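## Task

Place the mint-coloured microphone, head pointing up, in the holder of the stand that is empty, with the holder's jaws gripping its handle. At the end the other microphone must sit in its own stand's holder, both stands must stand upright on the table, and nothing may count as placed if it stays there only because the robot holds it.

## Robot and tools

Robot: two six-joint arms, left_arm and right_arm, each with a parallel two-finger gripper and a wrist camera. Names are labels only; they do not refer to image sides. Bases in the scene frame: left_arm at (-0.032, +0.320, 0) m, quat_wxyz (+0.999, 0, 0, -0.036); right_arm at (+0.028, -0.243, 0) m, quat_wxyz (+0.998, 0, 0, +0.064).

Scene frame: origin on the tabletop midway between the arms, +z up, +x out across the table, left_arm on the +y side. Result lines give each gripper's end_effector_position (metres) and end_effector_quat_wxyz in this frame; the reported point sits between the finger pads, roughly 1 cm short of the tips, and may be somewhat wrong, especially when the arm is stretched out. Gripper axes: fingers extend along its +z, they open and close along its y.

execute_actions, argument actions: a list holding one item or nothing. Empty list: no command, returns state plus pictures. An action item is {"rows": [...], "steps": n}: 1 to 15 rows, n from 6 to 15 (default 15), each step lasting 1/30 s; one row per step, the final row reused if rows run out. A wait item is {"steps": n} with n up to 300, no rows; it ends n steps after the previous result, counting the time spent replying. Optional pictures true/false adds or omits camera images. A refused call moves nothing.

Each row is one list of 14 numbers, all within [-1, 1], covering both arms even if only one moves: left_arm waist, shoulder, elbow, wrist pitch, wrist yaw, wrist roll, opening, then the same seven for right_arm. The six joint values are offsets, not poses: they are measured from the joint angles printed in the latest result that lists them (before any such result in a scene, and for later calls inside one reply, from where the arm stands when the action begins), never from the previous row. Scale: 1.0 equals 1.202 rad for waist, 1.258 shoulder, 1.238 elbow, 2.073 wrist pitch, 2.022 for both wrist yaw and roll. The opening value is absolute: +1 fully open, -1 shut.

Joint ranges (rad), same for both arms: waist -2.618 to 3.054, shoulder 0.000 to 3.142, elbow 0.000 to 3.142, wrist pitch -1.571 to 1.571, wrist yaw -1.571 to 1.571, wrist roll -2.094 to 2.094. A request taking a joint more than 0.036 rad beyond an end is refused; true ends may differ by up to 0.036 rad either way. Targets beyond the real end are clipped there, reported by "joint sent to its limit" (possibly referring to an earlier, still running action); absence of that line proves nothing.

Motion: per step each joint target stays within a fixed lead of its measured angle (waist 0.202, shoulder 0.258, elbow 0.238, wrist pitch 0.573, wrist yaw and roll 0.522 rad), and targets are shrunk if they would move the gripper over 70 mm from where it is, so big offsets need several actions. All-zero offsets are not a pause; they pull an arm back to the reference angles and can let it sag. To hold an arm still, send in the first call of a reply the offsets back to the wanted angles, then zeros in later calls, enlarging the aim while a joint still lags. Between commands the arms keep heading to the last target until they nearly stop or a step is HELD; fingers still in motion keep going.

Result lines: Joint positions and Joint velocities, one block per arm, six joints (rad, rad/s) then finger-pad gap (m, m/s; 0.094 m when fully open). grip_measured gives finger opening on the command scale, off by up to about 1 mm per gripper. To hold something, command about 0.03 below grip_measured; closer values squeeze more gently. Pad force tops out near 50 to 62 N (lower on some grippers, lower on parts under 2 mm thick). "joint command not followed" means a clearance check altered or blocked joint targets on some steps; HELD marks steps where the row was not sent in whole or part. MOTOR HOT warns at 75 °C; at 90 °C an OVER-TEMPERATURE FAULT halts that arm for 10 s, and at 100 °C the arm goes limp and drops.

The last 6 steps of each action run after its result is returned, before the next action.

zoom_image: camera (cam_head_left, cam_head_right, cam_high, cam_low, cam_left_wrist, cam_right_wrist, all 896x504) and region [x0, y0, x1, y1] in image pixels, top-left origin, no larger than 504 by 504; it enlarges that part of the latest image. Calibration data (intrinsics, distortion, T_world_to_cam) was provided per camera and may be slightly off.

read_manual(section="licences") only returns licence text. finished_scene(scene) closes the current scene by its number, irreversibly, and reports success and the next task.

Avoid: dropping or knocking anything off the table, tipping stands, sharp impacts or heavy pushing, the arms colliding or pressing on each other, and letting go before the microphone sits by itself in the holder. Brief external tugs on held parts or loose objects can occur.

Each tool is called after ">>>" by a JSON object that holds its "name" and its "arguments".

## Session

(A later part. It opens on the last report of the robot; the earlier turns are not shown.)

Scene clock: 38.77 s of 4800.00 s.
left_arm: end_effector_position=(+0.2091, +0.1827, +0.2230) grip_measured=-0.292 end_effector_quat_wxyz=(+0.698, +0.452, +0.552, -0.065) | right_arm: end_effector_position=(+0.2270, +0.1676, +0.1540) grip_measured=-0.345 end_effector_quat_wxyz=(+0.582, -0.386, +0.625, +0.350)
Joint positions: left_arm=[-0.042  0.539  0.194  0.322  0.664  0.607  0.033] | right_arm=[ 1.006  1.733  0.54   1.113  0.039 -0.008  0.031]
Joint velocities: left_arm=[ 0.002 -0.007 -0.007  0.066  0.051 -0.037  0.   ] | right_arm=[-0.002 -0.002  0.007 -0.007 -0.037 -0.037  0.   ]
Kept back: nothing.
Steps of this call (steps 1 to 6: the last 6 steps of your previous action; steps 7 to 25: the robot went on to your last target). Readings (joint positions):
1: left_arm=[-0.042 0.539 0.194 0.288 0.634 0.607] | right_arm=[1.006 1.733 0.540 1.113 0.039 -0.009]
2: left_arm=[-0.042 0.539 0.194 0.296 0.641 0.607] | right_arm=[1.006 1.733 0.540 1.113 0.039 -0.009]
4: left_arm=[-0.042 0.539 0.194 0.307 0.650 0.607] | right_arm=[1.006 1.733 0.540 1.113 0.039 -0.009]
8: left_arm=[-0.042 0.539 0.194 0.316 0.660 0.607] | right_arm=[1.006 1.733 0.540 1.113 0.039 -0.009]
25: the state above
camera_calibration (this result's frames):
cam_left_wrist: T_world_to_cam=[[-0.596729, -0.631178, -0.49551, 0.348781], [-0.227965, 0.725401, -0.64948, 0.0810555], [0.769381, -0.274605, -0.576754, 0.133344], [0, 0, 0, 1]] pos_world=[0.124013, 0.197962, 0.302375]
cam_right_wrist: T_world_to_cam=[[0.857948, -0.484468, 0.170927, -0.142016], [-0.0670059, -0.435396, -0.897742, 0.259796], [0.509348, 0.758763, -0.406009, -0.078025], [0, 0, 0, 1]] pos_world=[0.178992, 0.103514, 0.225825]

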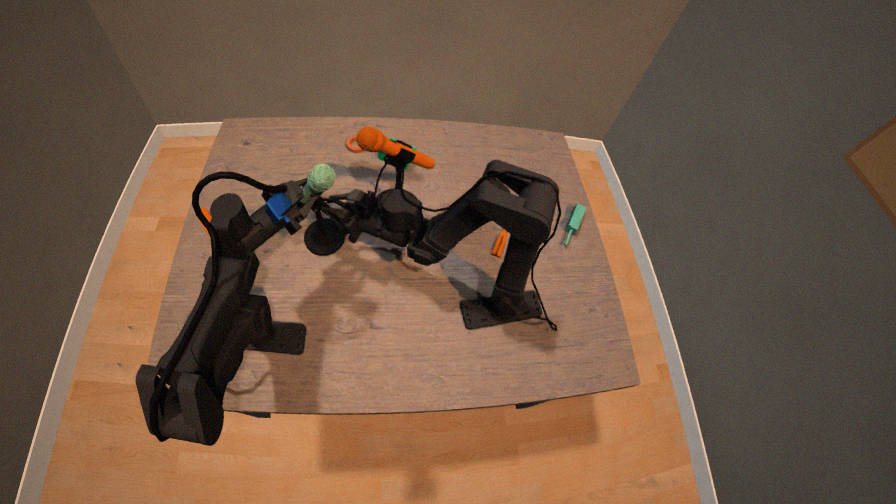

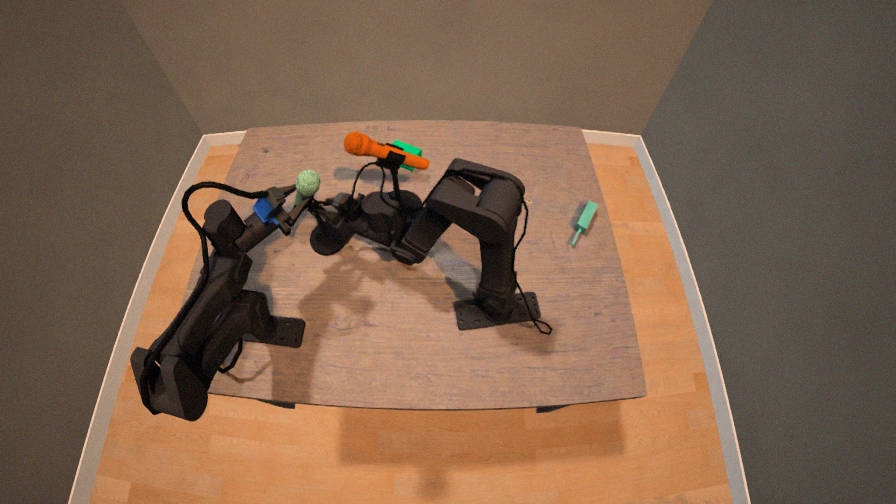

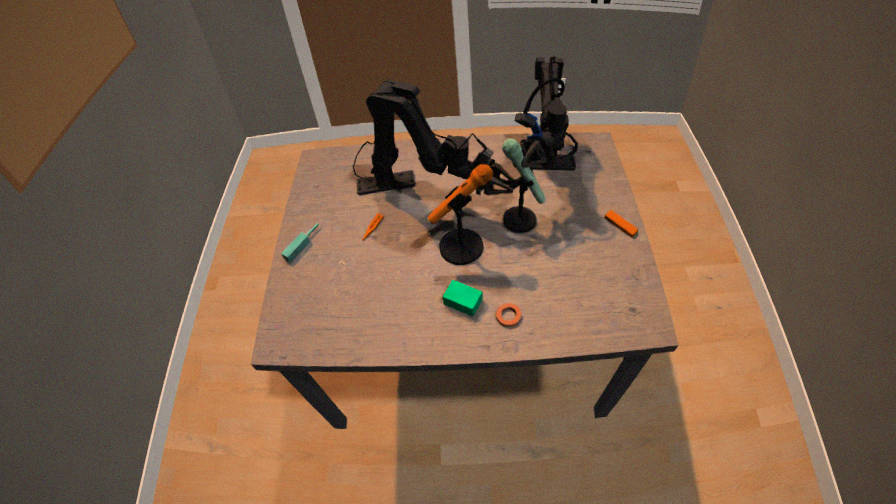

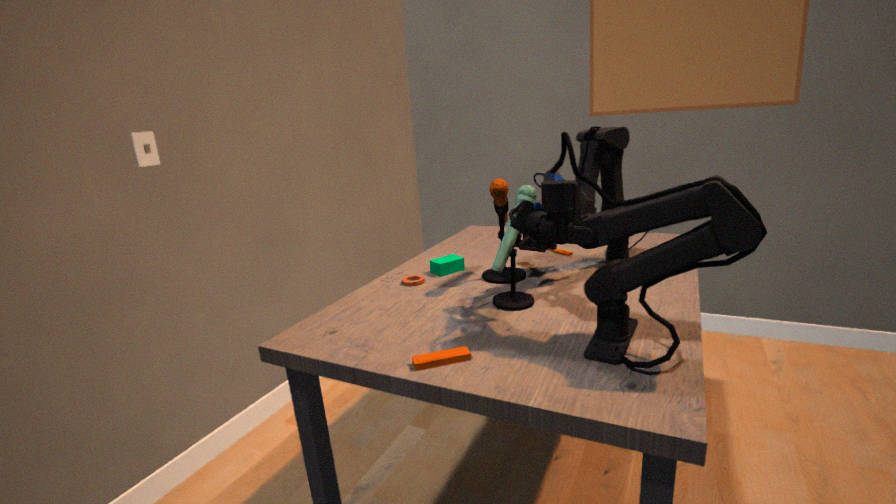

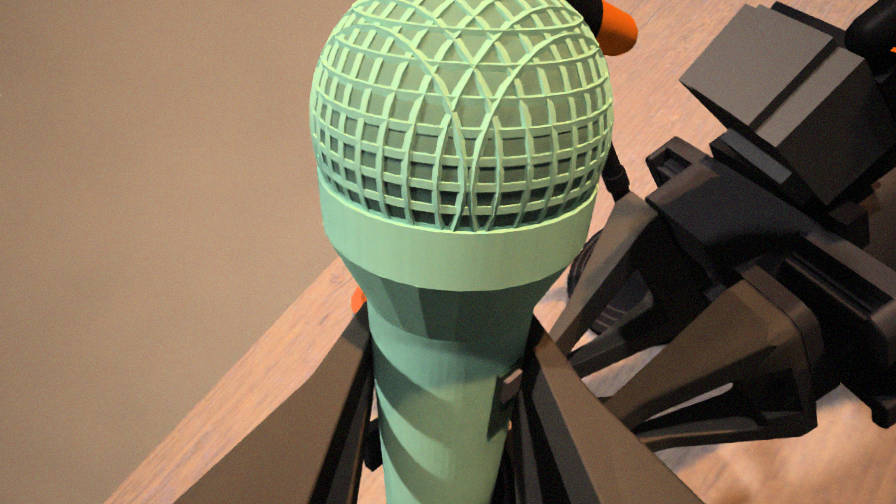

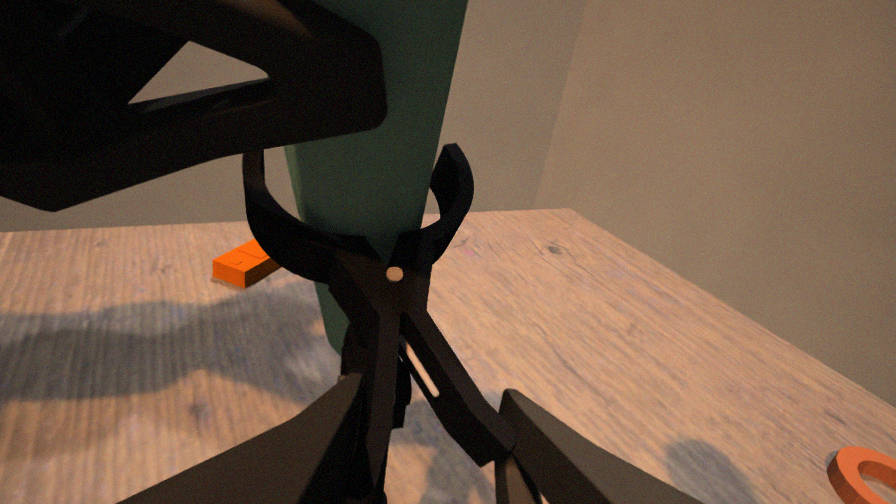

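>>> {"name": "execute_actions", "arguments": {"actions": [{"rows":[[0,0,0,0.02,0,0,-0.34,0,0,0,0,0,0,1]]}]}}

>>> {"name": "execute_actions", "arguments": {"actions": [{"rows":[[0,0,0,0.02,0,0,0.4,0,-0.2,-0.2,0,0,0,1]]}]}}

>>> {"name": "execute_actions", "arguments": {"actions": [{"rows":[[0.25,-0.2,0,-0.12,0.15,0,0.4,0,0,0,0,0,0,1]]}]}}

>>> {"name": "execute_actions", "arguments": {"actions": [{"steps":30}], "pictures": true}}

Scene clock: 39.33 s of 4800.00 s.
left_arm: end_effector_position=(+0.2096, +0.1832, +0.2237) grip_measured=-0.292 end_effector_quat_wxyz=(+0.699, +0.451, +0.552, -0.063) | right_arm: end_effector_position=(+0.2270, +0.1677, +0.1547) grip_measured=+0.998 end_effector_quat_wxyz=(+0.582, -0.385, +0.624, +0.351)
Joint positions: left_arm=[-0.042  0.539  0.194  0.325  0.661  0.608  0.033] | right_arm=[ 1.006  1.733  0.54   1.117  0.039 -0.007  0.094]
Joint velocities: left_arm=[ 0.002 -0.002  0.007 -0.022 -0.037 -0.022 -0.002] | right_arm=[ 0.012 -0.007  0.007 -0.022 -0.022  0.051 -0.001]
Steps of this call (steps 1 to 8: the robot went on to your last target; steps 9 to 17: the first 9 steps of this action). Readings (joint positions):
9: left_arm=[-0.042 0.539 0.194 0.322 0.664 0.607] | right_arm=[1.006 1.733 0.540 1.113 0.039 -0.007]
10: left_arm=[-0.042 0.539 0.194 0.324 0.662 0.608] | right_arm=[1.006 1.733 0.540 1.115 0.039 -0.007]
12: left_arm=[-0.042 0.539 0.194 0.325 0.661 0.608] | right_arm=[1.006 1.733 0.540 1.117 0.039 -0.007]
16: left_arm=[-0.042 0.539 0.194 0.325 0.661 0.608] | right_arm=[1.006 1.733 0.540 1.117 0.039 -0.007]
17: the state above

Scene clock: 39.83 s of 4800.00 s.
left_arm: end_effector_position=(+0.2097, +0.1832, +0.2299) grip_measured=+0.398 end_effector_quat_wxyz=(+0.708, +0.451, +0.541, -0.057) | right_arm: end_effector_position=(+0.2008, +0.1114, +0.1624) grip_measured=+0.998 end_effector_quat_wxyz=(+0.587, -0.382, +0.620, +0.354)
Joint positions: left_arm=[-0.042  0.539  0.194  0.355  0.66   0.608  0.066] | right_arm=[ 1.006  1.491  0.305  1.126  0.039 -0.007  0.094]
Joint velocities: left_arm=[ 0.017  0.007  0.007  0.007  0.081 -0.037 -0.   ] | right_arm=[-0.007 -0.012 -0.022  0.037  0.095 -0.007  0.   ]
Steps of this call (steps 1 to 6: the last 6 steps of your previous action; steps 7 to 15: the first 9 steps of this action, its rows measured from where the robot was after step 6). Readings (joint positions):
6: left_arm=[-0.042 0.539 0.194 0.325 0.661 0.608] | right_arm=[1.006 1.733 0.540 1.117 0.039 -0.007]
7: left_arm=[-0.042 0.539 0.194 0.327 0.660 0.608] | right_arm=[1.006 1.701 0.510 1.112 0.039 -0.007]
8: left_arm=[-0.042 0.539 0.194 0.334 0.660 0.608] | right_arm=[1.006 1.631 0.441 1.111 0.039 -0.007]
10: left_arm=[-0.042 0.539 0.194 0.344 0.660 0.608] | right_arm=[1.006 1.517 0.332 1.122 0.039 -0.007]
14: left_arm=[-0.042 0.539 0.194 0.353 0.660 0.608] | right_arm=[1.006 1.491 0.305 1.126 0.039 -0.007]
15: the state above

Scene clock: 40.33 s of 4800.00 s.
left_arm: end_effector_position=(+0.1867, +0.2167, +0.2369) grip_measured=+0.398 end_effector_quat_wxyz=(+0.716, +0.444, +0.537, -0.033) | right_arm: end_effector_position=(+0.2008, +0.1114, +0.1624) grip_measured=+0.998 end_effector_quat_wxyz=(+0.587, -0.382, +0.620, +0.354)
Joint positions: left_arm=[0.248 0.298 0.186 0.159 0.913 0.608 0.066] | right_arm=[ 1.006  1.491  0.305  1.126  0.039 -0.007  0.094]
Joint velocities: left_arm=[-0.002  0.002 -0.002 -0.256  0.271 -0.007  0.001] | right_arm=[ 0.002 -0.002 -0.007  0.007 -0.051 -0.051 -0.   ]
Steps of this call (steps 1 to 6: the last 6 steps of your previous action; steps 7 to 15: the first 9 steps of this action, its rows measured from where the robot was after step 6). Readings (joint positions):
6: left_arm=[-0.042 0.539 0.194 0.358 0.660 0.608] | right_arm=[1.006 1.491 0.305 1.126 0.039 -0.007]
7: left_arm=[-0.007 0.506 0.195 0.318 0.710 0.608] | right_arm=[1.006 1.491 0.305 1.126 0.039 -0.007]
8: left_arm=[0.065 0.434 0.188 0.265 0.760 0.608] | right_arm=[1.006 1.491 0.305 1.126 0.039 -0.007]
10: left_arm=[0.196 0.328 0.186 0.219 0.829 0.608] | right_arm=[1.006 1.491 0.305 1.126 0.039 -0.007]
14: left_arm=[0.248 0.298 0.186 0.169 0.901 0.608] | right_arm=[1.006 1.491 0.305 1.126 0.039 -0.007]
15: the state above

Scene clock: 41.33 s of 4800.00 s.
left_arm: end_effector_position=(+0.1818, +0.2113, +0.2304) grip_measured=+0.398 end_effector_quat_wxyz=(+0.707, +0.453, +0.540, -0.057) | right_arm: end_effector_position=(+0.2008, +0.1114, +0.1624) grip_measured=+0.998 end_effector_quat_wxyz=(+0.587, -0.382, +0.620, +0.354)
Joint positions: left_arm=[0.248 0.298 0.186 0.123 0.955 0.608 0.066] | right_arm=[ 1.006  1.491  0.305  1.126  0.039 -0.007  0.094]
Joint velocities: left_arm=[ 0.017 -0.007  0.007  0.022  0.037  0.022  0.   ] | right_arm=[-0.002 -0.012 -0.007 -0.037 -0.051  0.022 -0.   ]
Kept back: nothing.
Steps of this call (steps 1 to 6: the last 6 steps of your previous action; steps 7 to 30: the robot went on to your last target). Readings (joint positions):
1: left_arm=[0.248 0.298 0.186 0.151 0.922 0.608] | right_arm=[1.006 1.491 0.305 1.126 0.039 -0.007]
2: left_arm=[0.248 0.298 0.186 0.145 0.929 0.608] | right_arm=[1.006 1.491 0.305 1.126 0.039 -0.007]
4: left_arm=[0.248 0.298 0.186 0.136 0.938 0.608] | right_arm=[1.006 1.491 0.305 1.126 0.039 -0.007]
8: left_arm=[0.248 0.298 0.186 0.128 0.949 0.608] | right_arm=[1.006 1.491 0.305 1.126 0.039 -0.007]
30: the state above
All arms were judged still, so your last target was given up. Only a new action makes them travel on or press farther. Fingers that are still opening or closing keep moving.
camera_calibration (this result's frames):
cam_left_wrist: T_world_to_cam=[[-0.579287, -0.631197, -0.515767, 0.355664], [-0.205368, 0.725353, -0.657029, 0.056592], [0.788828, -0.274687, -0.549815, 0.156814], [0, 0, 0, 1]] pos_world=[0.0939549, 0.22652, 0.306841]
cam_right_wrist: T_world_to_cam=[[0.856684, -0.487614, 0.168301, -0.147106], [-0.0605228, -0.419024, -0.905956, 0.239372], [0.512279, 0.765931, -0.388483, -0.022846], [0, 0, 0, 1]] pos_world=[0.152215, 0.0460697, 0.232743]

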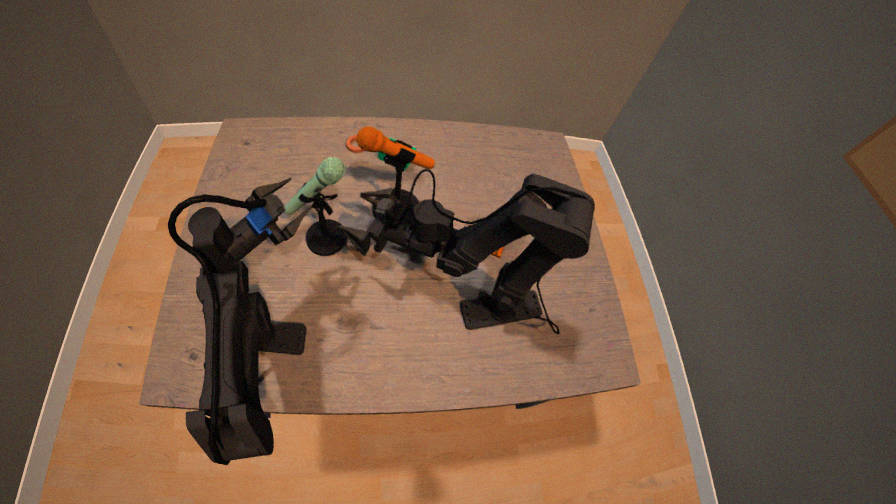

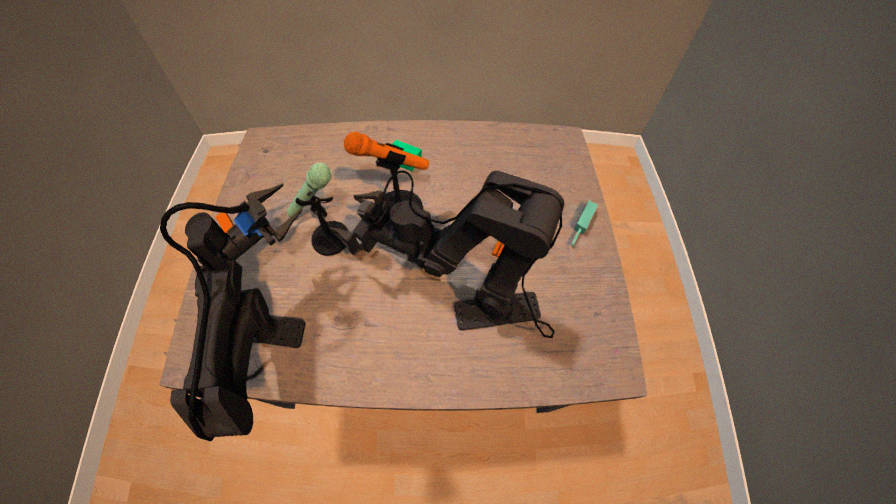

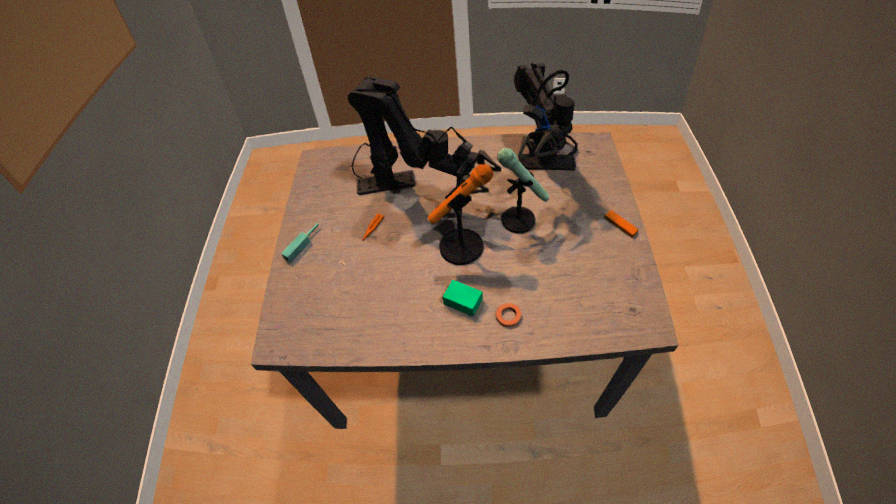

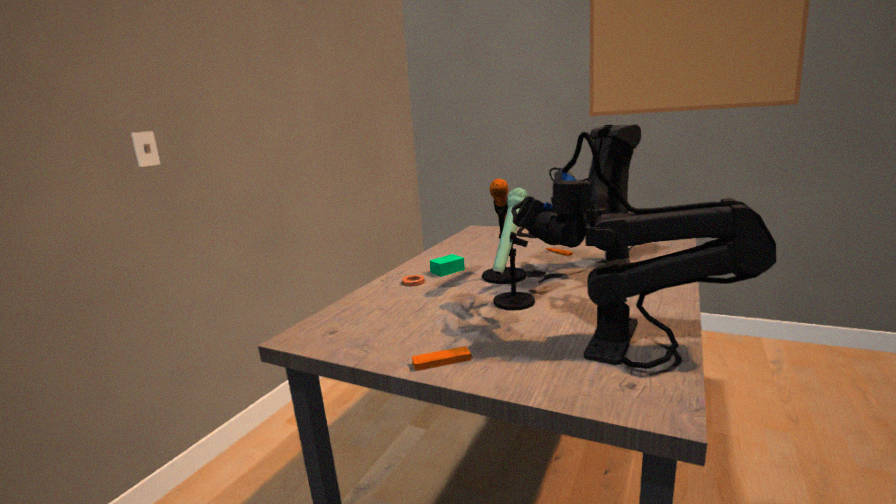

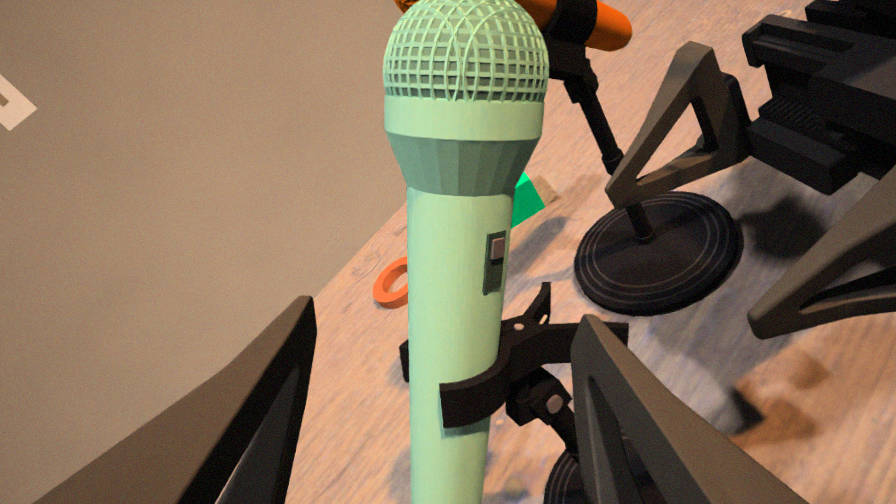

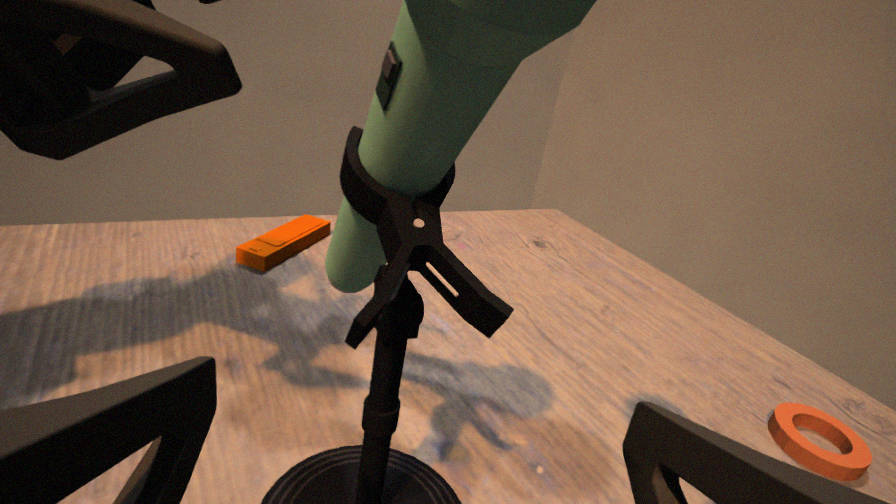

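Held mid-handle, head up. Accept.

>>> {"name": "finished_scene", "arguments": {"scene": 1}}

The scene is finished: the task was done.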